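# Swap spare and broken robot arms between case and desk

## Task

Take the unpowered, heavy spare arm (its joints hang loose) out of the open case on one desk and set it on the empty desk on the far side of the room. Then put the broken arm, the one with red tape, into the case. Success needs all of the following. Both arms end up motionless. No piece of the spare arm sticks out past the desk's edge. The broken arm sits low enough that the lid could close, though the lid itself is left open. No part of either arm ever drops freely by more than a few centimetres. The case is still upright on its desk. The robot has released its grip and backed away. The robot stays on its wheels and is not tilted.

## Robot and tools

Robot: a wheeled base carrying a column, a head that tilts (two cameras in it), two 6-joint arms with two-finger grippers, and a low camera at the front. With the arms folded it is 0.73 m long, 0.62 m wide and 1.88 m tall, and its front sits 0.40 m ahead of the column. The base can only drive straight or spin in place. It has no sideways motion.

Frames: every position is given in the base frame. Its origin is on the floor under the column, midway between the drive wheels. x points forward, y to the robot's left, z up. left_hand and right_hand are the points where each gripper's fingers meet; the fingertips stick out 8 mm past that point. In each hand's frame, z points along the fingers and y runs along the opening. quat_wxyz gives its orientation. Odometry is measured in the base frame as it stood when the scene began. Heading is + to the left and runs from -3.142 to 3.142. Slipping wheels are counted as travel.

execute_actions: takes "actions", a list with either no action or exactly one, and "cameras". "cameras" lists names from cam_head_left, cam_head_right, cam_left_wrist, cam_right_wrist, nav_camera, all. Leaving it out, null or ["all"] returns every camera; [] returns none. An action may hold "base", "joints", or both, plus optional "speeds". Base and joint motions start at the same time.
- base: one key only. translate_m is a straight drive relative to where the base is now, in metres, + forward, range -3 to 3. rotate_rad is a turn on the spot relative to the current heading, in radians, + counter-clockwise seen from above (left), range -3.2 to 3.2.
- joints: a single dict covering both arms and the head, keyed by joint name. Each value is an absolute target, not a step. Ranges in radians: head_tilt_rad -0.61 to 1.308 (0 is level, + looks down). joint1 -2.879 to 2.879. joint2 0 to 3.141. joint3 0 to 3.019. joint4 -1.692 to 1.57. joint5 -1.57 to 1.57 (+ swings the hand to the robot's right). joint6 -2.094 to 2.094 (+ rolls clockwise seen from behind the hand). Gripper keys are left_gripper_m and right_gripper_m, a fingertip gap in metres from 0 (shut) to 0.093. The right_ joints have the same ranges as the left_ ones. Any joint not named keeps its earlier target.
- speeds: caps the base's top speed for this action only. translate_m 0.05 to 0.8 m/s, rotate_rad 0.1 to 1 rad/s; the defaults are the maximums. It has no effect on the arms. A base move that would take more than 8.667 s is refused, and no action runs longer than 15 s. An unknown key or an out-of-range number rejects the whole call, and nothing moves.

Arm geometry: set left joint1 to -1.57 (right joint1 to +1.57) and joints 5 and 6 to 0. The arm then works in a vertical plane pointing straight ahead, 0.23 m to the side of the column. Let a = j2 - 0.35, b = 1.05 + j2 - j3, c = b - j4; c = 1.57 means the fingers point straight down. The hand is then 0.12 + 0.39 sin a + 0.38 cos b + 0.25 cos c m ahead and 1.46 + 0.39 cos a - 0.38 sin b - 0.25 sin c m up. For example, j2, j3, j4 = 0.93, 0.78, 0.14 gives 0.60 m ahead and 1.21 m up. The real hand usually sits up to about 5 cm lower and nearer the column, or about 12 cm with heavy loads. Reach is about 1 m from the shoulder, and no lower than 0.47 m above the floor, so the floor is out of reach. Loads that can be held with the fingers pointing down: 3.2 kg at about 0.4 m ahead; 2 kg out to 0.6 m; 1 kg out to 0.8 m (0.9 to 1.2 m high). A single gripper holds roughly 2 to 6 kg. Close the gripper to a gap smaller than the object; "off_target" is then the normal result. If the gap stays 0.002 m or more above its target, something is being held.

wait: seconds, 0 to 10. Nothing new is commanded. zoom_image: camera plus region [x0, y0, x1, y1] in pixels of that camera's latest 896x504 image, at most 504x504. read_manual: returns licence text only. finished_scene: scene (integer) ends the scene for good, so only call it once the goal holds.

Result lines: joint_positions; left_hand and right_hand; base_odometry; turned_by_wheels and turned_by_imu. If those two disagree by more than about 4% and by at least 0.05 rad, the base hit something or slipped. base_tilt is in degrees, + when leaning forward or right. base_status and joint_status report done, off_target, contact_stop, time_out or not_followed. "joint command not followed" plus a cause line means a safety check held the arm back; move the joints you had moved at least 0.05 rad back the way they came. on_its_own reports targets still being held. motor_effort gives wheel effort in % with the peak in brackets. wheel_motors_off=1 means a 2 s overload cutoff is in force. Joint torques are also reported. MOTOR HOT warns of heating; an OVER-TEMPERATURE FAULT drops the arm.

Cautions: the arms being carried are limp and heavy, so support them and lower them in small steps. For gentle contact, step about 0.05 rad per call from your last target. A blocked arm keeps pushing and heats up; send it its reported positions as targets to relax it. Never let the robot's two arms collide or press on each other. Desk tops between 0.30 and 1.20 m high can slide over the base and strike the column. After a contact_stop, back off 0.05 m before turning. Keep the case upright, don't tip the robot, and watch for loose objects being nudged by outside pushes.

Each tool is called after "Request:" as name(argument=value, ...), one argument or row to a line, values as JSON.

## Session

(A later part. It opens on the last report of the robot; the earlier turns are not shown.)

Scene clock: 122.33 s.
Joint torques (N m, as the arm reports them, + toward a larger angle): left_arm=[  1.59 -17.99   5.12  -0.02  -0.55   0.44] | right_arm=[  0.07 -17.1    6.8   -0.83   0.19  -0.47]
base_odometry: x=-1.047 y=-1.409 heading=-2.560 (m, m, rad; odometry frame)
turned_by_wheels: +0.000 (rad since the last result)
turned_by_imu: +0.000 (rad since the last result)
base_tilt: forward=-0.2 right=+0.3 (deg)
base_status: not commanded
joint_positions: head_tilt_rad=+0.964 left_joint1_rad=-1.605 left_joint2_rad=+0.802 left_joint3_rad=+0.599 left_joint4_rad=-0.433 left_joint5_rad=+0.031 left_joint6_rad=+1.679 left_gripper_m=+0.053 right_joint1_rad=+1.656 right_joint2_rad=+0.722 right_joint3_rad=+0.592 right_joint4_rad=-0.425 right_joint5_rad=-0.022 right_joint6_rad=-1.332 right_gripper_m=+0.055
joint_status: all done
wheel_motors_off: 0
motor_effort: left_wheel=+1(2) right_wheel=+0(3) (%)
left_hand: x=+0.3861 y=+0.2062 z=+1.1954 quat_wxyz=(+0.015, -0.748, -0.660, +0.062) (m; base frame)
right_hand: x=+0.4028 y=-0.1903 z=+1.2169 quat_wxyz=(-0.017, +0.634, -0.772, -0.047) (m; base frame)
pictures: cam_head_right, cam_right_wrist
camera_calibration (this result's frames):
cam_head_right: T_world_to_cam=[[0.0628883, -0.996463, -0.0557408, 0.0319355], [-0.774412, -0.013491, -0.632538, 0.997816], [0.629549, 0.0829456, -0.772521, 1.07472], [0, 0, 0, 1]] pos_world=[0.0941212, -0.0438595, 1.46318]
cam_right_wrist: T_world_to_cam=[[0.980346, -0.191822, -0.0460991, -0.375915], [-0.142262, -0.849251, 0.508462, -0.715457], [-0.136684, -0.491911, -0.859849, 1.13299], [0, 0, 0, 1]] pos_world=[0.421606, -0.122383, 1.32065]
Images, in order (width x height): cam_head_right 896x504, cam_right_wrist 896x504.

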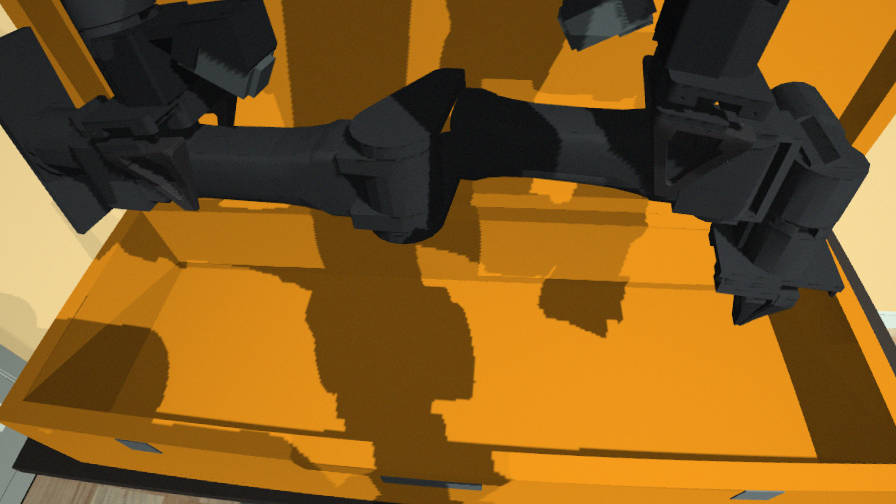

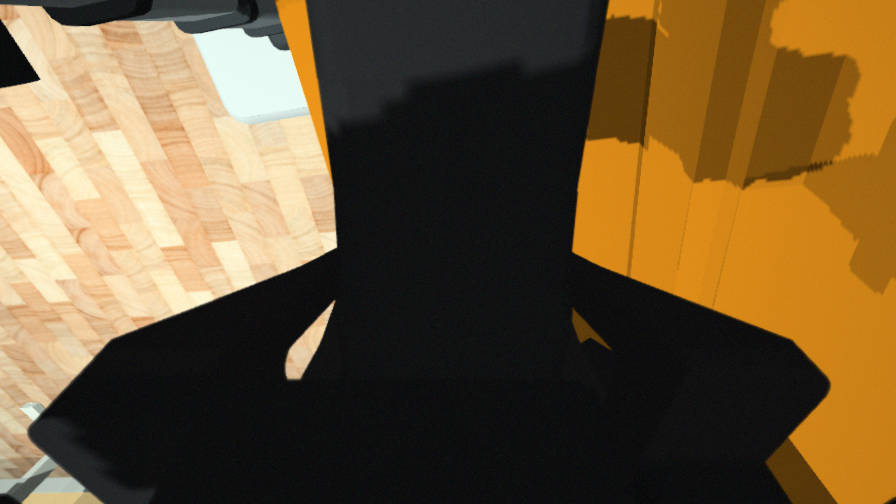

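Request:
execute_actions(
  actions=[
    {"base":{"translate_m":-1.6},"speeds":{"translate_m":0.4}},
  ],
  cameras=[],
)

Request:
execute_actions(
  actions=[
    {"base":{"rotate_rad":-3.13},"speeds":{"rotate_rad":0.5}},
  ],
  cameras=[],
)

Request:
execute_actions(
  actions=[
    {"base":{"translate_m":1.0},"speeds":{"translate_m":0.35},"joints":{"head_tilt_rad":1.2}},
  ],
  cameras=["cam_head_left","nav_camera"],
)

Scene clock: 135.80 s.
Joint torques (N m, as the arm reports them, + toward a larger angle): left_arm=[  1.16 -16.48   5.9    0.22  -0.55   0.44] | right_arm=[ -0.59 -16.41   7.92  -0.34   0.34  -0.47]
base_odometry: x=+0.290 y=-0.529 heading=-2.559 (m, m, rad; odometry frame)
turned_by_wheels: +0.001 (rad since the last result)
turned_by_imu: +0.001 (rad since the last result)
base_tilt: forward=-0.3 right=+0.3 (deg)
base_status: done
joint_positions: head_tilt_rad=+0.963 left_joint1_rad=-1.605 left_joint2_rad=+0.802 left_joint3_rad=+0.585 left_joint4_rad=-0.441 left_joint5_rad=+0.030 left_joint6_rad=+1.680 left_gripper_m=+0.053 right_joint1_rad=+1.656 right_joint2_rad=+0.722 right_joint3_rad=+0.576 right_joint4_rad=-0.435 right_joint5_rad=-0.026 right_joint6_rad=-1.328 right_gripper_m=+0.055
joint_status: not commanded
wheel_motors_off: 0
motor_effort: left_wheel=+2(44) right_wheel=-3(41) (%)
left_hand: x=+0.3755 y=+0.2065 z=+1.1944 quat_wxyz=(+0.023, -0.748, -0.659, +0.070) (m; base frame)
right_hand: x=+0.3911 y=-0.1900 z=+1.2150 quat_wxyz=(-0.007, +0.632, -0.773, -0.056) (m; base frame)
pictures: none
No camera images: the call's "cameras" was empty. Leave "cameras" out to get every camera's image.

Scene clock: 143.13 s.
Joint torques (N m, as the arm reports them, + toward a larger angle): left_arm=[  0.97 -17.48   6.02   0.18  -0.36   0.46] | right_arm=[ -0.42 -16.95   8.02  -0.27   0.36  -0.45]
base_odometry: x=+0.290 y=-0.529 heading=+0.595 (m, m, rad; odometry frame)
turned_by_wheels: -3.129 (rad since the last result)
turned_by_imu: -3.147 (rad since the last result)
base_tilt: forward=-0.2 right=+0.3 (deg)
base_status: done
joint_positions: head_tilt_rad=+0.963 left_joint1_rad=-1.607 left_joint2_rad=+0.802 left_joint3_rad=+0.585 left_joint4_rad=-0.441 left_joint5_rad=+0.026 left_joint6_rad=+1.680 left_gripper_m=+0.053 right_joint1_rad=+1.656 right_joint2_rad=+0.722 right_joint3_rad=+0.576 right_joint4_rad=-0.435 right_joint5_rad=-0.026 right_joint6_rad=-1.326 right_gripper_m=+0.055
joint_status: not commanded
wheel_motors_off: 0
motor_effort: left_wheel=+5(48) right_wheel=-6(54) (%)
left_hand: x=+0.3755 y=+0.2067 z=+1.1944 quat_wxyz=(+0.024, -0.749, -0.659, +0.069) (m; base frame)
right_hand: x=+0.3911 y=-0.1897 z=+1.2151 quat_wxyz=(-0.008, +0.632, -0.773, -0.057) (m; base frame)
pictures: none
No camera images: the call's "cameras" was empty. Leave "cameras" out to get every camera's image.

Scene clock: 147.17 s.
Joint torques (N m, as the arm reports them, + toward a larger angle): left_arm=[  1.33 -17.81   5.77   0.36  -0.35   0.46] | right_arm=[  0.01 -17.16   7.36  -0.11   0.35  -0.5 ]
base_odometry: x=+1.118 y=+0.031 heading=+0.595 (m, m, rad; odometry frame)
turned_by_wheels: -0.001 (rad since the last result)
turned_by_imu: -0.004 (rad since the last result)
base_tilt: forward=-0.3 right=+0.3 (deg)
base_status: done
joint_positions: head_tilt_rad=+1.198 left_joint1_rad=-1.607 left_joint2_rad=+0.802 left_joint3_rad=+0.589 left_joint4_rad=-0.441 left_joint5_rad=+0.025 left_joint6_rad=+1.679 left_gripper_m=+0.053 right_joint1_rad=+1.656 right_joint2_rad=+0.722 right_joint3_rad=+0.582 right_joint4_rad=-0.439 right_joint5_rad=-0.026 right_joint6_rad=-1.326 right_gripper_m=+0.055
joint_status: all done
wheel_motors_off: 0
motor_effort: left_wheel=-1(56) right_wheel=+2(64) (%)
left_hand: x=+0.3781 y=+0.2067 z=+1.1948 quat_wxyz=(+0.023, -0.749, -0.659, +0.067) (m; base frame)
right_hand: x=+0.3938 y=-0.1897 z=+1.2159 quat_wxyz=(-0.008, +0.632, -0.773, -0.056) (m; base frame)
pictures: cam_head_left, nav_camera
camera_calibration (this result's frames):
cam_head_left: T_world_to_cam=[[0.0596316, -0.997613, -0.0348222, 0.0744003], [-0.891575, -0.0375399, -0.451314, 0.728548], [0.44893, 0.0579592, -0.891685, 1.26934], [0, 0, 0, 1]] pos_world=[0.0752728, 0.0280022, 1.46325]
Images, in order (width x height): cam_head_left 896x504, nav_camera 896x504.

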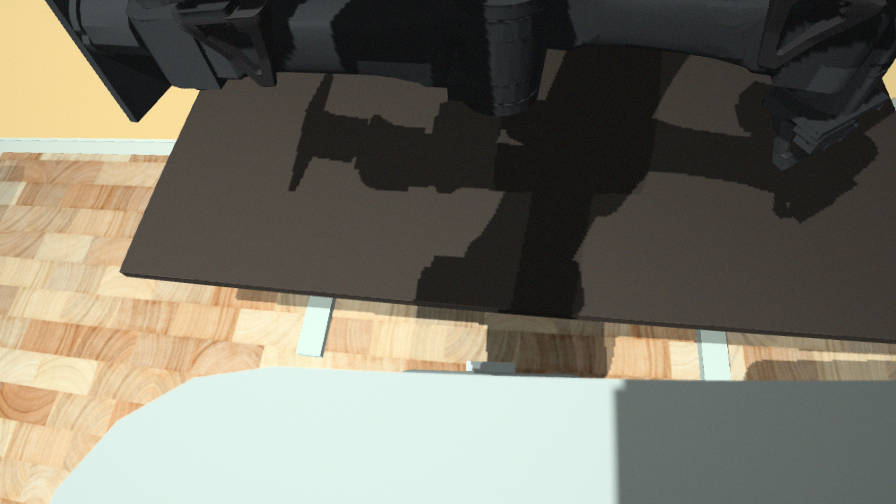

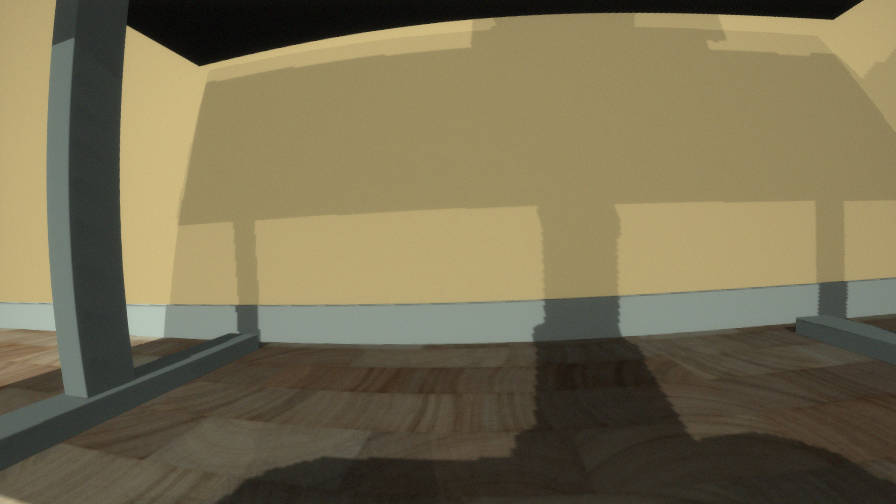

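Request:
execute_actions(
  actions=[
    {"base":{"translate_m":0.2},"speeds":{"translate_m":0.15},"joints":{"left_joint2_rad":0.92,"left_joint3_rad":0.66,"left_joint4_rad":-0.27,"right_joint2_rad":0.8,"right_joint3_rad":0.65,"right_joint4_rad":-0.29}},
  ],
  cameras=[],
)

Request:
execute_actions(
  actions=[
    {"joints":{"left_joint2_rad":1.12,"left_joint3_rad":0.71,"left_joint4_rad":-0.12,"right_joint2_rad":0.98,"right_joint3_rad":0.67,"right_joint4_rad":-0.14}},
  ],
  cameras=[],
)

Request:
execute_actions(
  actions=[
    {"joints":{"left_joint1_rad":-1.58,"left_joint2_rad":1.31,"left_joint3_rad":0.77,"left_joint4_rad":0.0,"right_joint2_rad":1.16,"right_joint3_rad":0.71,"right_joint4_rad":-0.01}},
  ],
  cameras=[],
)

Request:
execute_actions(
  actions=[
    {"joints":{"left_joint2_rad":1.48,"left_joint3_rad":0.85,"left_joint4_rad":0.08,"right_joint2_rad":1.33,"right_joint3_rad":0.77,"right_joint4_rad":0.09}},
  ],
  cameras=[],
)

Request:
execute_actions(
  actions=[
    {"joints":{"left_joint2_rad":1.63,"left_joint3_rad":0.95,"left_joint4_rad":0.13,"right_joint2_rad":1.47,"right_joint3_rad":0.84,"right_joint4_rad":0.16}},
  ],
  cameras=["cam_head_left","cam_head_right"],
)

Scene clock: 168.17 s.
Joint torques (N m, as the arm reports them, + toward a larger angle): left_arm=[  1.47 -20.57   2.19   0.11   0.03   0.41] | right_arm=[  0.66 -18.06   4.25   0.24  -0.06  -0.5 ]
base_odometry: x=+1.284 y=+0.144 heading=+0.594 (m, m, rad; odometry frame)
turned_by_wheels: -0.001 (rad since the last result)
turned_by_imu: -0.003 (rad since the last result)
base_tilt: forward=-0.2 right=+0.3 (deg)
base_status: done
joint_positions: head_tilt_rad=+1.199 left_joint1_rad=-1.607 left_joint2_rad=+1.017 left_joint3_rad=+0.647 left_joint4_rad=-0.265 left_joint5_rad=+0.017 left_joint6_rad=+1.684 left_gripper_m=+0.053 right_joint1_rad=+1.649 right_joint2_rad=+0.904 right_joint3_rad=+0.625 right_joint4_rad=-0.290 right_joint5_rad=-0.017 right_joint6_rad=-1.327 right_gripper_m=+0.055
joint_status: all done
wheel_motors_off: 0
motor_effort: left_wheel=-1(33) right_wheel=+1(39) (%)
left_hand: x=+0.3938 y=+0.2061 z=+1.1363 quat_wxyz=(+0.020, -0.751, -0.658, +0.057) (m; base frame)
right_hand: x=+0.4085 y=-0.1902 z=+1.1676 quat_wxyz=(-0.008, +0.631, -0.774, -0.047) (m; base frame)
pictures: none
No camera images: the call's "cameras" was empty. Leave "cameras" out to get every camera's image.

Scene clock: 169.27 s.
Joint torques (N m, as the arm reports them, + toward a larger angle): left_arm=[  1.81 -21.59   0.55   0.33   0.15   0.37] | right_arm=[  1.45 -19.46   1.94   0.5   -0.14  -0.5 ]
base_odometry: x=+1.284 y=+0.144 heading=+0.594 (m, m, rad; odometry frame)
turned_by_wheels: +0.000 (rad since the last result)
turned_by_imu: +0.000 (rad since the last result)
base_tilt: forward=-0.2 right=+0.3 (deg)
base_status: not commanded
joint_positions: head_tilt_rad=+1.199 left_joint1_rad=-1.606 left_joint2_rad=+1.219 left_joint3_rad=+0.703 left_joint4_rad=-0.120 left_joint5_rad=+0.014 left_joint6_rad=+1.689 left_gripper_m=+0.053 right_joint1_rad=+1.640 right_joint2_rad=+1.085 right_joint3_rad=+0.656 right_joint4_rad=-0.143 right_joint5_rad=-0.014 right_joint6_rad=-1.326 right_gripper_m=+0.055
joint_status: all done
wheel_motors_off: 0
motor_effort: left_wheel=-2(3) right_wheel=+2(4) (%)
left_hand: x=+0.3939 y=+0.2052 z=+1.0775 quat_wxyz=(+0.021, -0.752, -0.656, +0.056) (m; base frame)
right_hand: x=+0.4064 y=-0.1913 z=+1.1158 quat_wxyz=(-0.003, +0.629, -0.776, -0.044) (m; base frame)
pictures: none
No camera images: the call's "cameras" was empty. Leave "cameras" out to get every camera's image.

Scene clock: 170.53 s.
Joint torques (N m, as the arm reports them, + toward a larger angle): left_arm=[  1.81 -21.39  -1.43   0.41  -0.03   0.3 ] | right_arm=[  0.96 -19.64  -0.83   0.37  -0.02  -0.47]
base_odometry: x=+1.284 y=+0.144 heading=+0.594 (m, m, rad; odometry frame)
turned_by_wheels: +0.000 (rad since the last result)
turned_by_imu: -0.001 (rad since the last result)
base_tilt: forward=-0.3 right=+0.3 (deg)
base_status: not commanded
joint_positions: head_tilt_rad=+1.199 left_joint1_rad=-1.592 left_joint2_rad=+1.399 left_joint3_rad=+0.776 left_joint4_rad=-0.001 left_joint5_rad=+0.017 left_joint6_rad=+1.695 left_gripper_m=+0.053 right_joint1_rad=+1.641 right_joint2_rad=+1.262 right_joint3_rad=+0.712 right_joint4_rad=-0.011 right_joint5_rad=-0.017 right_joint6_rad=-1.328 right_gripper_m=+0.055
joint_status: all done
wheel_motors_off: 0
motor_effort: left_wheel=-2(5) right_wheel=+1(4) (%)
left_hand: x=+0.3954 y=+0.2101 z=+1.0222 quat_wxyz=(+0.020, -0.752, -0.657, +0.049) (m; base frame)
right_hand: x=+0.4089 y=-0.1870 z=+1.0644 quat_wxyz=(-0.009, +0.630, -0.776, -0.042) (m; base frame)
pictures: none
No camera images: the call's "cameras" was empty. Leave "cameras" out to get every camera's image.

Scene clock: 171.70 s.
Joint torques (N m, as the arm reports them, + toward a larger angle): left_arm=[  1.72 -22.28  -3.     0.21  -0.02   0.29] | right_arm=[  1.23 -19.69  -2.49   0.47  -0.13  -0.48]
base_odometry: x=+1.284 y=+0.144 heading=+0.594 (m, m, rad; odometry frame)
turned_by_wheels: +0.000 (rad since the last result)
turned_by_imu: +0.000 (rad since the last result)
base_tilt: forward=-0.2 right=+0.3 (deg)
base_status: not commanded
joint_positions: head_tilt_rad=+1.199 left_joint1_rad=-1.588 left_joint2_rad=+1.567 left_joint3_rad=+0.865 left_joint4_rad=+0.080 left_joint5_rad=+0.017 left_joint6_rad=+1.697 left_gripper_m=+0.053 right_joint1_rad=+1.639 right_joint2_rad=+1.427 right_joint3_rad=+0.781 right_joint4_rad=+0.085 right_joint5_rad=-0.015 right_joint6_rad=-1.328 right_gripper_m=+0.055
joint_status: all done
wheel_motors_off: 0
motor_effort: left_wheel=-1(4) right_wheel=+1(3) (%)
left_hand: x=+0.3932 y=+0.2117 z=+0.9676 quat_wxyz=(+0.021, -0.752, -0.657, +0.047) (m; base frame)
right_hand: x=+0.4067 y=-0.1857 z=+1.0136 quat_wxyz=(-0.007, +0.629, -0.776, -0.041) (m; base frame)
pictures: none
No camera images: the call's "cameras" was empty. Leave "cameras" out to get every camera's image.

Scene clock: 172.83 s.
Joint torques (N m, as the arm reports them, + toward a larger angle): left_arm=[  1.81 -21.84  -4.13   0.27  -0.03   0.27] | right_arm=[  2.22 -20.75  -4.05   0.57  -0.36  -0.47]
base_odometry: x=+1.284 y=+0.144 heading=+0.594 (m, m, rad; odometry frame)
turned_by_wheels: +0.000 (rad since the last result)
turned_by_imu: +0.000 (rad since the last result)
base_tilt: forward=-0.2 right=+0.3 (deg)
base_status: not commanded
joint_positions: head_tilt_rad=+1.199 left_joint1_rad=-1.586 left_joint2_rad=+1.712 left_joint3_rad=+0.971 left_joint4_rad=+0.131 left_joint5_rad=+0.018 left_joint6_rad=+1.699 left_gripper_m=+0.053 right_joint1_rad=+1.636 right_joint2_rad=+1.566 right_joint3_rad=+0.863 right_joint4_rad=+0.152 right_joint5_rad=-0.010 right_joint6_rad=-1.329 right_gripper_m=+0.055
joint_status: all done
wheel_motors_off: 0
motor_effort: left_wheel=-2(4) right_wheel=+3(3) (%)
left_hand: x=+0.3971 y=+0.2120 z=+0.9167 quat_wxyz=(+0.017, -0.753, -0.657, +0.042) (m; base frame)
right_hand: x=+0.4095 y=-0.1855 z=+0.9681 quat_wxyz=(-0.009, +0.629, -0.777, -0.034) (m; base frame)
pictures: cam_head_left, cam_head_right
camera_calibration (this result's frames):
cam_head_left: T_world_to_cam=[[0.059619, -0.997613, -0.0348439, 0.0744344], [-0.891739, -0.0375399, -0.45099, 0.728057], [0.448606, 0.0579592, -0.891849, 1.26961], [0, 0, 0, 1]] pos_world=[0.0752449, 0.0280022, 1.46324]
cam_head_right: T_world_to_cam=[[0.0482304, -0.996463, -0.0688172, 0.052806], [-0.900095, -0.013491, -0.435484, 0.700636], [0.433015, 0.0829456, -0.897562, 1.27711], [0, 0, 0, 1]] pos_world=[0.0750832, -0.0438595, 1.45504]
Images, in order (width x height): cam_head_left 896x504, cam_head_right 896x504.

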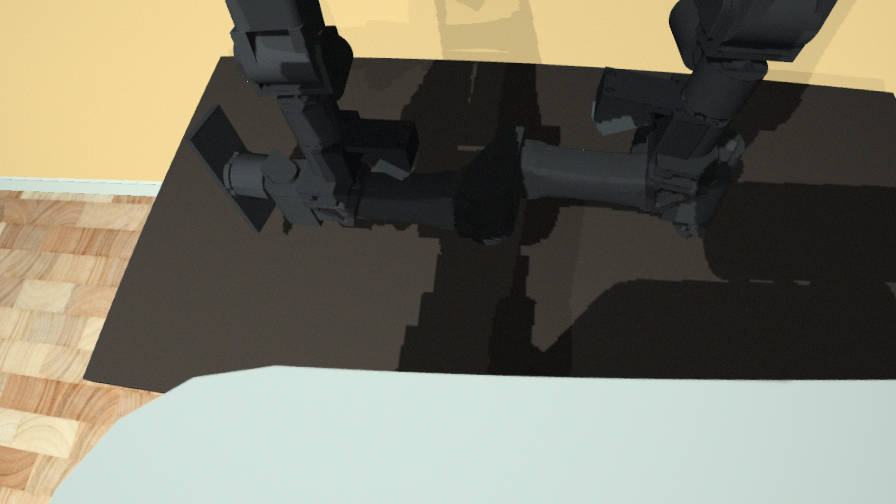

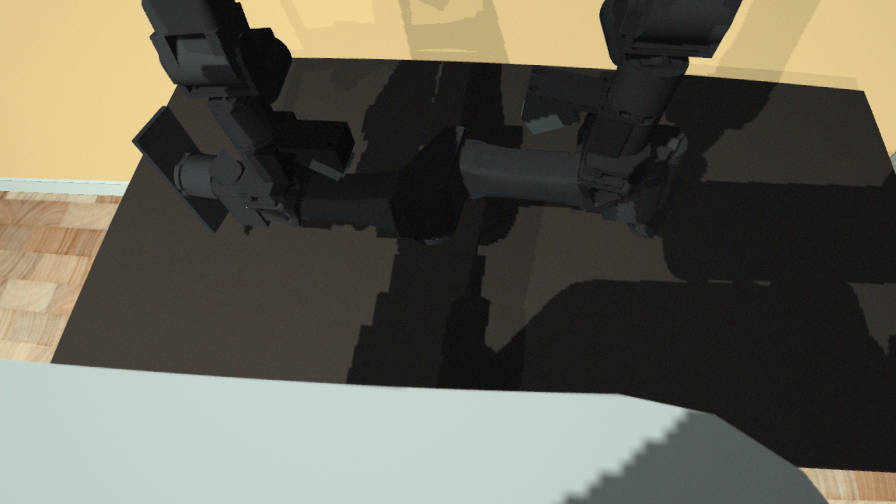

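Request:
execute_actions(
  actions=[
    {"joints":{"left_joint2_rad":1.68,"left_joint3_rad":1.03,"left_joint4_rad":0.12,"right_joint2_rad":1.55,"right_joint3_rad":0.93,"right_joint4_rad":0.16}},
  ],
  cameras=[],
)

Request:
execute_actions(
  actions=[
    {"joints":{"left_joint2_rad":1.74,"left_joint3_rad":1.09,"right_joint2_rad":1.63,"right_joint3_rad":1.0,"right_joint4_rad":0.18}},
  ],
  cameras=["cam_head_right"],
)

Request:
zoom_image(
  camera="cam_head_right",
  region=[480,60,780,300],
)

Scene clock: 189.30 s.
Joint torques (N m, as the arm reports them, + toward a larger angle): left_arm=[  1.84 -23.77  -4.03   0.47   0.3    0.28] | right_arm=[  1.97 -20.5   -4.51   0.79  -0.04  -0.44]
base_odometry: x=+1.284 y=+0.144 heading=+0.594 (m, m, rad; odometry frame)
turned_by_wheels: +0.000 (rad since the last result)
turned_by_imu: -0.002 (rad since the last result)
base_tilt: forward=-0.3 right=+0.3 (deg)
base_status: not commanded
joint_positions: head_tilt_rad=+1.199 left_joint1_rad=-1.582 left_joint2_rad=+1.771 left_joint3_rad=+1.056 left_joint4_rad=+0.120 left_joint5_rad=+0.010 left_joint6_rad=+1.698 left_gripper_m=+0.053 right_joint1_rad=+1.635 right_joint2_rad=+1.649 right_joint3_rad=+0.957 right_joint4_rad=+0.151 right_joint5_rad=-0.016 right_joint6_rad=-1.334 right_gripper_m=+0.055
joint_status: all done
wheel_motors_off: 0
motor_effort: left_wheel=+0(3) right_wheel=+2(3) (%)
left_hand: x=+0.4141 y=+0.2157 z=+0.8918 quat_wxyz=(+0.017, -0.752, -0.658, +0.033) (m; base frame)
right_hand: x=+0.4261 y=-0.1828 z=+0.9369 quat_wxyz=(-0.015, +0.631, -0.775, -0.033) (m; base frame)
pictures: none
No camera images: the call's "cameras" was empty. Leave "cameras" out to get every camera's image.

Scene clock: 190.07 s.
Joint torques (N m, as the arm reports them, + toward a larger angle): left_arm=[  0.67 -23.18  -3.97   0.57   0.44   0.33] | right_arm=[  2.44 -20.49  -4.04   1.27   0.05  -0.42]
base_odometry: x=+1.284 y=+0.144 heading=+0.594 (m, m, rad; odometry frame)
turned_by_wheels: +0.000 (rad since the last result)
turned_by_imu: +0.000 (rad since the last result)
base_tilt: forward=-0.2 right=+0.3 (deg)
base_status: not commanded
joint_positions: head_tilt_rad=+1.199 left_joint1_rad=-1.579 left_joint2_rad=+1.830 left_joint3_rad=+1.116 left_joint4_rad=+0.119 left_joint5_rad=+0.006 left_joint6_rad=+1.696 left_gripper_m=+0.053 right_joint1_rad=+1.634 right_joint2_rad=+1.721 right_joint3_rad=+1.024 right_joint4_rad=+0.158 right_joint5_rad=-0.019 right_joint6_rad=-1.337 right_gripper_m=+0.055
joint_status: all done
wheel_motors_off: 0
motor_effort: left_wheel=-2(3) right_wheel=+2(4) (%)
left_hand: x=+0.4172 y=+0.2181 z=+0.8694 quat_wxyz=(+0.019, -0.751, -0.659, +0.031) (m; base frame)
right_hand: x=+0.4311 y=-0.1813 z=+0.9104 quat_wxyz=(-0.017, +0.632, -0.774, -0.033) (m; base frame)
pictures: cam_head_right
camera_calibration (this result's frames):
cam_head_right: T_world_to_cam=[[0.0482304, -0.996463, -0.0688172, 0.0528061], [-0.900096, -0.013491, -0.435484, 0.700636], [0.433015, 0.0829456, -0.897562, 1.27711], [0, 0, 0, 1]] pos_world=[0.0750832, -0.0438595, 1.45504]
Images, in order (width x height): cam_head_right 896x504.

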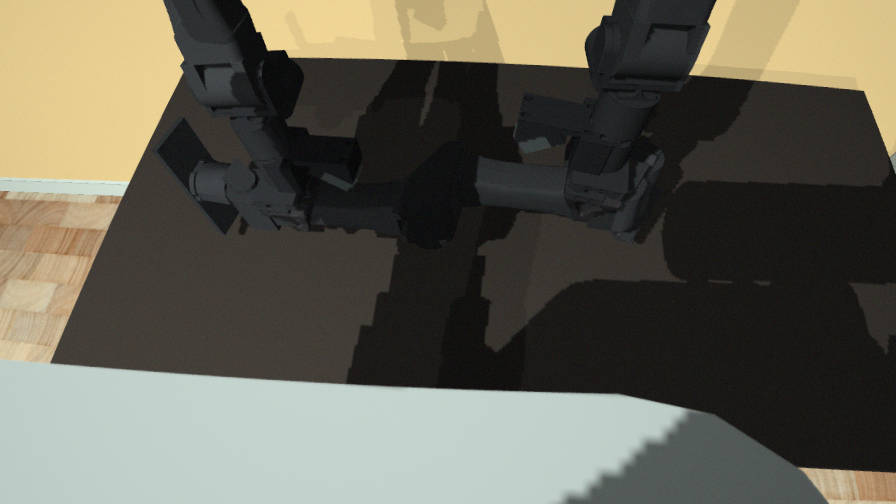

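Region (480, 60, 780, 300) of cam_head_right's 896x504 image, scaled by 1.680, with more detail than that image has; it fills the top 403 rows of this view, and the rest is white.

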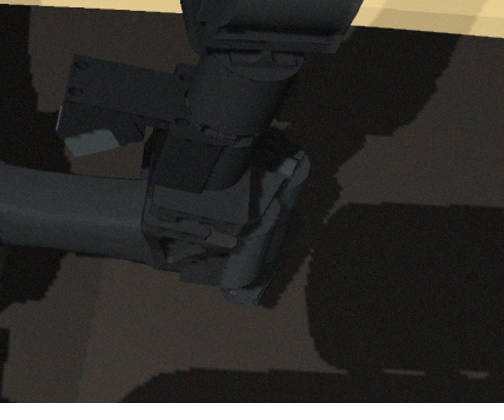

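Request:
execute_actions(
  actions=[
    {"base":{"translate_m":-0.04},"speeds":{"translate_m":0.05},"joints":{"left_joint2_rad":1.78,"left_joint3_rad":1.13,"right_joint2_rad":1.69,"right_joint3_rad":1.05,"right_joint4_rad":0.19}},
  ],
  cameras=["cam_head_right"],
)

Request:
execute_actions(
  actions=[
    {"base":{"translate_m":-0.04},"speeds":{"translate_m":0.05},"joints":{"left_joint1_rad":-1.56,"left_joint2_rad":1.82,"left_joint3_rad":1.17,"right_joint2_rad":1.76,"right_joint3_rad":1.11}},
  ],
  cameras=["cam_head_right"],
)

Scene clock: 199.23 s.
Joint torques (N m, as the arm reports them, + toward a larger angle): left_arm=[  1.11 -21.96  -3.96   0.28   0.3    0.34] | right_arm=[  1.9  -18.7   -3.29   1.36  -0.07  -0.34]
base_odometry: x=+1.250 y=+0.121 heading=+0.594 (m, m, rad; odometry frame)
turned_by_wheels: +0.000 (rad since the last result)
turned_by_imu: -0.002 (rad since the last result)
base_tilt: forward=-0.2 right=+0.3 (deg)
base_status: done
joint_positions: head_tilt_rad=+1.199 left_joint1_rad=-1.577 left_joint2_rad=+1.867 left_joint3_rad=+1.155 left_joint4_rad=+0.124 left_joint5_rad=+0.010 left_joint6_rad=+1.690 left_gripper_m=+0.053 right_joint1_rad=+1.634 right_joint2_rad=+1.757 right_joint3_rad=+1.063 right_joint4_rad=+0.166 right_joint5_rad=-0.016 right_joint6_rad=-1.346 right_gripper_m=+0.055
joint_status: all done
wheel_motors_off: 0
motor_effort: left_wheel=-1(35) right_wheel=+0(39) (%)
left_hand: x=+0.4207 y=+0.2187 z=+0.8549 quat_wxyz=(+0.016, -0.749, -0.662, +0.029) (m; base frame)
right_hand: x=+0.4374 y=-0.1806 z=+0.8964 quat_wxyz=(-0.021, +0.635, -0.772, -0.029) (m; base frame)
pictures: cam_head_right
camera_calibration (this result's frames):
cam_head_right: T_world_to_cam=[[0.0482128, -0.996463, -0.0688295, 0.052826], [-0.900207, -0.013491, -0.435253, 0.700286], [0.432784, 0.0829456, -0.897673, 1.2773], [0, 0, 0, 1]] pos_world=[0.0750614, -0.0438595, 1.45503]
Images, in order (width x height): cam_head_right 896x504.

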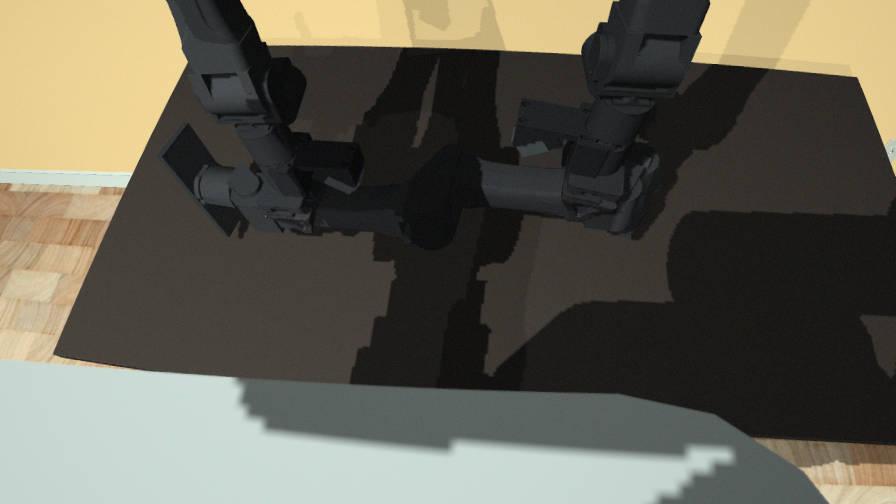

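Scene clock: 200.63 s.
Joint torques (N m, as the arm reports them, + toward a larger angle): left_arm=[  1.35 -22.96  -4.33  -0.01  -0.04   0.42] | right_arm=[  1.46 -14.85  -0.86   1.47  -0.27  -0.2 ]
base_odometry: x=+1.217 y=+0.099 heading=+0.595 (m, m, rad; odometry frame)
turned_by_wheels: +0.000 (rad since the last result)
turned_by_imu: +0.000 (rad since the last result)
base_tilt: forward=-0.3 right=+0.3 (deg)
base_status: done
joint_positions: head_tilt_rad=+1.199 left_joint1_rad=-1.560 left_joint2_rad=+1.907 left_joint3_rad=+1.201 left_joint4_rad=+0.134 left_joint5_rad=+0.017 left_joint6_rad=+1.681 left_gripper_m=+0.053 right_joint1_rad=+1.650 right_joint2_rad=+1.774 right_joint3_rad=+1.102 right_joint4_rad=+0.166 right_joint5_rad=-0.012 right_joint6_rad=-1.360 right_gripper_m=+0.055
joint_status: all done
wheel_motors_off: 0
motor_effort: left_wheel=+0(36) right_wheel=+1(38) (%)
left_hand: x=+0.4275 y=+0.2292 z=+0.8390 quat_wxyz=(+0.013, -0.743, -0.669, +0.021) (m; base frame)
right_hand: x=+0.4516 y=-0.1695 z=+0.8893 quat_wxyz=(-0.033, +0.643, -0.765, -0.026) (m; base frame)
pictures: cam_head_right
camera_calibration (this result's frames):
cam_head_right: T_world_to_cam=[[0.0482021, -0.996463, -0.068837, 0.052838], [-0.900275, -0.013491, -0.435113, 0.700075], [0.432646, 0.0829456, -0.89774, 1.27741], [0, 0, 0, 1]] pos_world=[0.0750483, -0.0438595, 1.45503]
Images, in order (width x height): cam_head_right 896x504.

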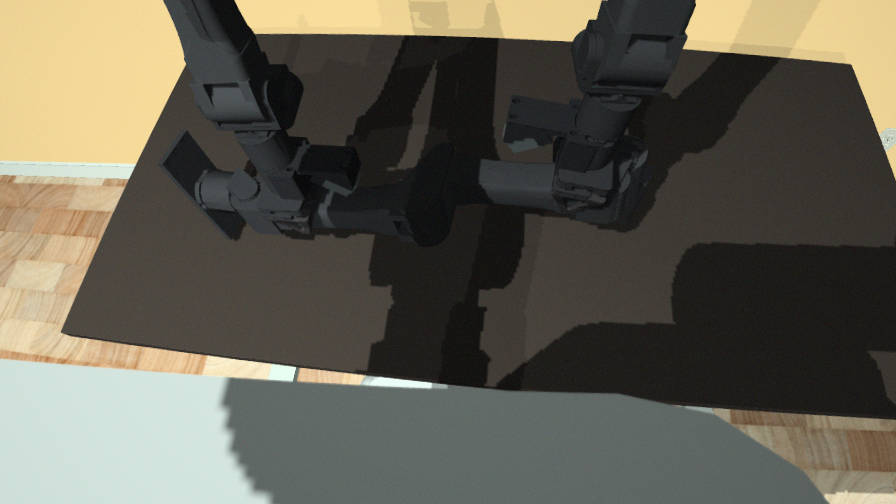

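Request:
execute_actions(
  actions=[
    {"base":{"translate_m":-0.05},"speeds":{"translate_m":0.05}},
  ],
  cameras=["cam_head_right"],
)

Request:
execute_actions(
  actions=[
    {"joints":{"left_joint2_rad":1.87,"left_joint3_rad":1.23,"right_joint2_rad":1.83,"right_joint3_rad":1.17}},
  ],
  cameras=["cam_head_right"],
)

Scene clock: 212.23 s.
Joint torques (N m, as the arm reports them, + toward a larger angle): left_arm=[  1.65 -23.47  -4.36   0.27   0.42   0.31] | right_arm=[  1.6  -17.75  -2.83   1.4    0.29  -0.31]
base_odometry: x=+1.176 y=+0.071 heading=+0.595 (m, m, rad; odometry frame)
turned_by_wheels: +0.000 (rad since the last result)
turned_by_imu: -0.001 (rad since the last result)
base_tilt: forward=-0.2 right=+0.4 (deg)
base_status: done
joint_positions: head_tilt_rad=+1.199 left_joint1_rad=-1.560 left_joint2_rad=+1.918 left_joint3_rad=+1.199 left_joint4_rad=+0.121 left_joint5_rad=+0.006 left_joint6_rad=+1.691 left_gripper_m=+0.053 right_joint1_rad=+1.648 right_joint2_rad=+1.817 right_joint3_rad=+1.120 right_joint4_rad=+0.166 right_joint5_rad=-0.024 right_joint6_rad=-1.348 right_gripper_m=+0.055
joint_status: not commanded
wheel_motors_off: 0
motor_effort: left_wheel=+1(33) right_wheel=-2(38) (%)
left_hand: x=+0.4164 y=+0.2311 z=+0.8359 quat_wxyz=(+0.026, -0.746, -0.665, +0.027) (m; base frame)
right_hand: x=+0.4374 y=-0.1689 z=+0.8745 quat_wxyz=(-0.025, +0.638, -0.768, -0.038) (m; base frame)
pictures: cam_head_right
camera_calibration (this result's frames):
cam_head_right: T_world_to_cam=[[0.048196, -0.996463, -0.0688413, 0.0528449], [-0.900313, -0.013491, -0.435033, 0.699953], [0.432566, 0.0829456, -0.897779, 1.27747], [0, 0, 0, 1]] pos_world=[0.0750407, -0.0438595, 1.45503]
Images, in order (width x height): cam_head_right 896x504.

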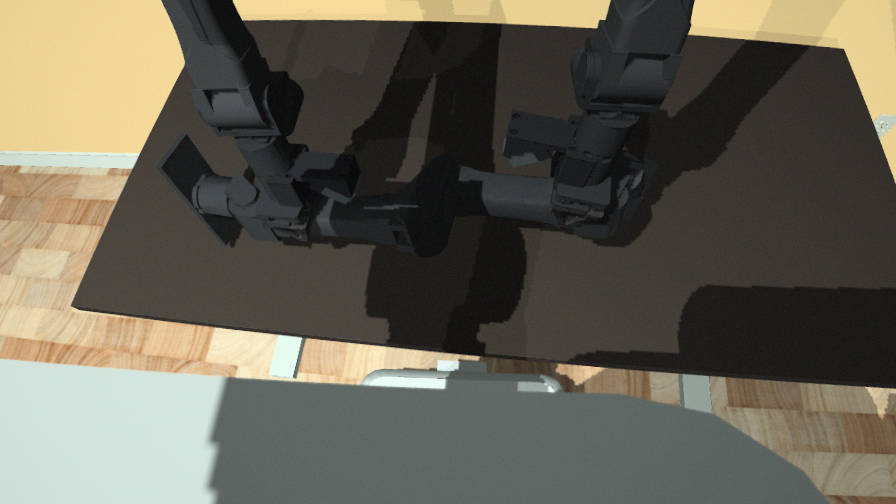

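Scene clock: 213.00 s.
Joint torques (N m, as the arm reports them, + toward a larger angle): left_arm=[  1.51 -23.66  -3.46   0.25   0.49   0.38] | right_arm=[  1.62 -18.66  -4.02   1.08   0.27  -0.31]
base_odometry: x=+1.176 y=+0.071 heading=+0.595 (m, m, rad; odometry frame)
turned_by_wheels: +0.000 (rad since the last result)
turned_by_imu: +0.000 (rad since the last result)
base_tilt: forward=-0.2 right=+0.3 (deg)
base_status: not commanded
joint_positions: head_tilt_rad=+1.199 left_joint1_rad=-1.559 left_joint2_rad=+1.964 left_joint3_rad=+1.250 left_joint4_rad=+0.120 left_joint5_rad=+0.004 left_joint6_rad=+1.694 left_gripper_m=+0.053 right_joint1_rad=+1.644 right_joint2_rad=+1.894 right_joint3_rad=+1.192 right_joint4_rad=+0.173 right_joint5_rad=-0.024 right_joint6_rad=-1.347 right_gripper_m=+0.055
joint_status: all done
wheel_motors_off: 0
motor_effort: left_wheel=-1(0) right_wheel=-1(1) (%)
left_hand: x=+0.4185 y=+0.2321 z=+0.8178 quat_wxyz=(+0.025, -0.747, -0.664, +0.025) (m; base frame)
right_hand: x=+0.4380 y=-0.1696 z=+0.8452 quat_wxyz=(-0.025, +0.637, -0.769, -0.036) (m; base frame)
pictures: cam_head_right
camera_calibration (this result's frames):
cam_head_right: T_world_to_cam=[[0.048196, -0.996463, -0.0688413, 0.0528449], [-0.900313, -0.013491, -0.435034, 0.699954], [0.432566, 0.0829456, -0.897779, 1.27747], [0, 0, 0, 1]] pos_world=[0.0750407, -0.0438595, 1.45503]
Images, in order (width x height): cam_head_right 896x504.

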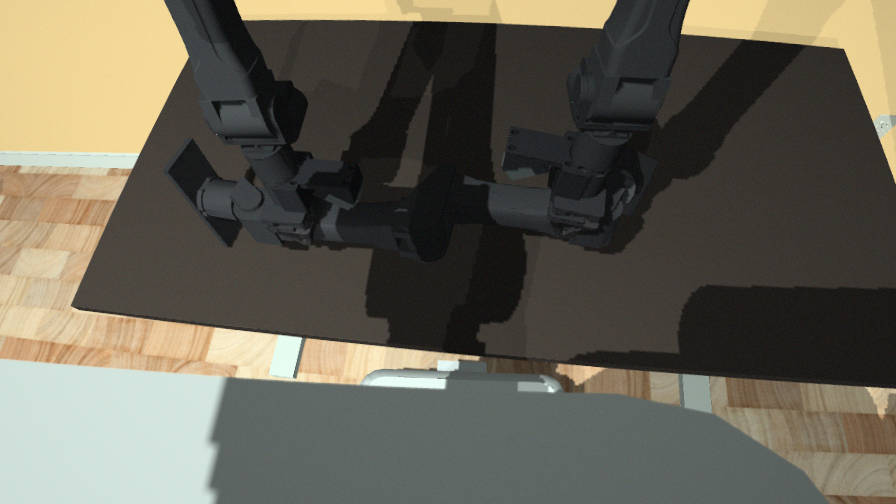

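Sliding freely now.

Request:
execute_actions(
  actions=[
    {"joints":{"left_joint2_rad":1.91,"left_joint3_rad":1.28,"right_joint2_rad":1.90,"right_joint3_rad":1.25}},
  ],
  cameras=[],
)

Request:
execute_actions(
  actions=[
    {"joints":{"left_joint2_rad":1.95,"left_joint3_rad":1.32,"right_joint2_rad":1.97,"right_joint3_rad":1.33}},
  ],
  cameras=[],
)

Request:
execute_actions(
  actions=[
    {"joints":{"left_joint2_rad":2.0,"left_joint3_rad":1.36,"right_joint2_rad":2.04,"right_joint3_rad":1.40}},
  ],
  cameras=[],
)

Request:
execute_actions(
  actions=[
    {"joints":{"left_joint2_rad":2.05,"left_joint3_rad":1.38,"right_joint2_rad":2.10,"right_joint3_rad":1.44}},
  ],
  cameras=["cam_head_right"],
)

Scene clock: 224.67 s.
Joint torques (N m, as the arm reports them, + toward a larger angle): left_arm=[  1.25 -22.51  -2.47   0.39   0.57   0.29] | right_arm=[  1.78 -19.95  -4.11   0.97   0.28  -0.38]
base_odometry: x=+1.176 y=+0.071 heading=+0.595 (m, m, rad; odometry frame)
turned_by_wheels: +0.000 (rad since the last result)
turned_by_imu: -0.001 (rad since the last result)
base_tilt: forward=-0.2 right=+0.3 (deg)
base_status: not commanded
joint_positions: head_tilt_rad=+1.199 left_joint1_rad=-1.559 left_joint2_rad=+1.989 left_joint3_rad=+1.290 left_joint4_rad=+0.117 left_joint5_rad=+0.003 left_joint6_rad=+1.696 left_gripper_m=+0.053 right_joint1_rad=+1.640 right_joint2_rad=+1.970 right_joint3_rad=+1.274 right_joint4_rad=+0.175 right_joint5_rad=-0.024 right_joint6_rad=-1.345 right_gripper_m=+0.055
joint_status: all done
wheel_motors_off: 0
motor_effort: left_wheel=+0(2) right_wheel=+0(1) (%)
left_hand: x=+0.4264 y=+0.2326 z=+0.8070 quat_wxyz=(+0.022, -0.748, -0.663, +0.020) (m; base frame)
right_hand: x=+0.4422 y=-0.1703 z=+0.8153 quat_wxyz=(-0.027, +0.636, -0.771, -0.032) (m; base frame)
pictures: none
No camera images: the call's "cameras" was empty. Leave "cameras" out to get every camera's image.

Scene clock: 225.33 s.
Joint torques (N m, as the arm reports them, + toward a larger angle): left_arm=[  1.   -20.66  -1.56   0.63   0.64   0.3 ] | right_arm=[  2.41 -17.23  -2.71   1.09   0.22  -0.32]
base_odometry: x=+1.176 y=+0.071 heading=+0.595 (m, m, rad; odometry frame)
turned_by_wheels: +0.000 (rad since the last result)
turned_by_imu: +0.000 (rad since the last result)
base_tilt: forward=-0.3 right=+0.3 (deg)
base_status: not commanded
joint_positions: head_tilt_rad=+1.199 left_joint1_rad=-1.558 left_joint2_rad=+2.007 left_joint3_rad=+1.322 left_joint4_rad=+0.116 left_joint5_rad=+0.002 left_joint6_rad=+1.697 left_gripper_m=+0.053 right_joint1_rad=+1.640 right_joint2_rad=+2.022 right_joint3_rad=+1.341 right_joint4_rad=+0.175 right_joint5_rad=-0.022 right_joint6_rad=-1.345 right_gripper_m=+0.055
joint_status: all done
wheel_motors_off: 0
motor_effort: left_wheel=+1(1) right_wheel=-1(2) (%)
left_hand: x=+0.4346 y=+0.2334 z=+0.7991 quat_wxyz=(+0.018, -0.748, -0.663, +0.014) (m; base frame)
right_hand: x=+0.4499 y=-0.1695 z=+0.7947 quat_wxyz=(-0.032, +0.636, -0.771, -0.027) (m; base frame)
pictures: none
No camera images: the call's "cameras" was empty. Leave "cameras" out to get every camera's image.

Scene clock: 226.03 s.
Joint torques (N m, as the arm reports them, + toward a larger angle): left_arm=[  1.07 -18.43  -1.34   0.55   0.63   0.26] | right_arm=[  2.35 -18.76  -3.96   0.81   0.21  -0.37]
base_odometry: x=+1.176 y=+0.071 heading=+0.595 (m, m, rad; odometry frame)
turned_by_wheels: +0.000 (rad since the last result)
turned_by_imu: +0.000 (rad since the last result)
base_tilt: forward=-0.3 right=+0.4 (deg)
base_status: not commanded
joint_positions: head_tilt_rad=+1.199 left_joint1_rad=-1.558 left_joint2_rad=+2.035 left_joint3_rad=+1.356 left_joint4_rad=+0.116 left_joint5_rad=+0.002 left_joint6_rad=+1.702 left_gripper_m=+0.053 right_joint1_rad=+1.638 right_joint2_rad=+2.100 right_joint3_rad=+1.425 right_joint4_rad=+0.182 right_joint5_rad=-0.022 right_joint6_rad=-1.341 right_gripper_m=+0.055
joint_status: all done
wheel_motors_off: 0
motor_effort: left_wheel=+1(2) right_wheel=+0(0) (%)
left_hand: x=+0.4370 y=+0.2336 z=+0.7878 quat_wxyz=(+0.016, -0.750, -0.662, +0.012) (m; base frame)
right_hand: x=+0.4509 y=-0.1691 z=+0.7644 quat_wxyz=(-0.037, +0.634, -0.772, -0.022) (m; base frame)
pictures: none
No camera images: the call's "cameras" was empty. Leave "cameras" out to get every camera's image.

Scene clock: 226.60 s.
Joint torques (N m, as the arm reports them, + toward a larger angle): left_arm=[  1.6  -14.77   0.18   0.52   0.61   0.25] | right_arm=[  2.19 -15.06  -0.96   0.75   0.13  -0.38]
base_odometry: x=+1.176 y=+0.071 heading=+0.595 (m, m, rad; odometry frame)
turned_by_wheels: +0.000 (rad since the last result)
turned_by_imu: +0.000 (rad since the last result)
base_tilt: forward=-0.3 right=+0.3 (deg)
base_status: not commanded
joint_positions: head_tilt_rad=+1.199 left_joint1_rad=-1.558 left_joint2_rad=+2.040 left_joint3_rad=+1.360 left_joint4_rad=+0.116 left_joint5_rad=+0.002 left_joint6_rad=+1.702 left_gripper_m=+0.053 right_joint1_rad=+1.638 right_joint2_rad=+2.108 right_joint3_rad=+1.432 right_joint4_rad=+0.182 right_joint5_rad=-0.020 right_joint6_rad=-1.341 right_gripper_m=+0.055
joint_status: all done
wheel_motors_off: 0
motor_effort: left_wheel=+3(2) right_wheel=+0(2) (%)
left_hand: x=+0.4361 y=+0.2335 z=+0.7860 quat_wxyz=(+0.017, -0.750, -0.662, +0.013) (m; base frame)
right_hand: x=+0.4501 y=-0.1693 z=+0.7616 quat_wxyz=(-0.036, +0.634, -0.773, -0.022) (m; base frame)
pictures: cam_head_right
camera_calibration (this result's frames):
cam_head_right: T_world_to_cam=[[0.048196, -0.996463, -0.0688413, 0.0528449], [-0.900313, -0.013491, -0.435034, 0.699954], [0.432566, 0.0829456, -0.897779, 1.27747], [0, 0, 0, 1]] pos_world=[0.0750407, -0.0438595, 1.45503]
Images, in order (width x height): cam_head_right 896x504.

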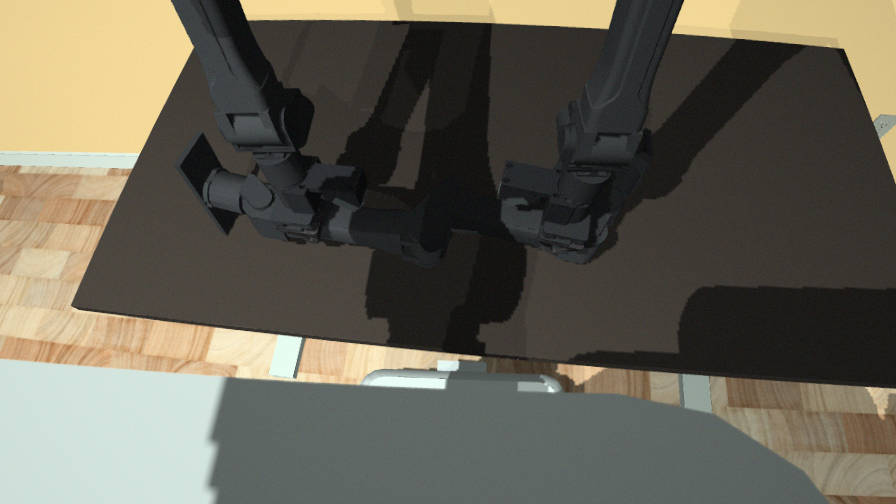

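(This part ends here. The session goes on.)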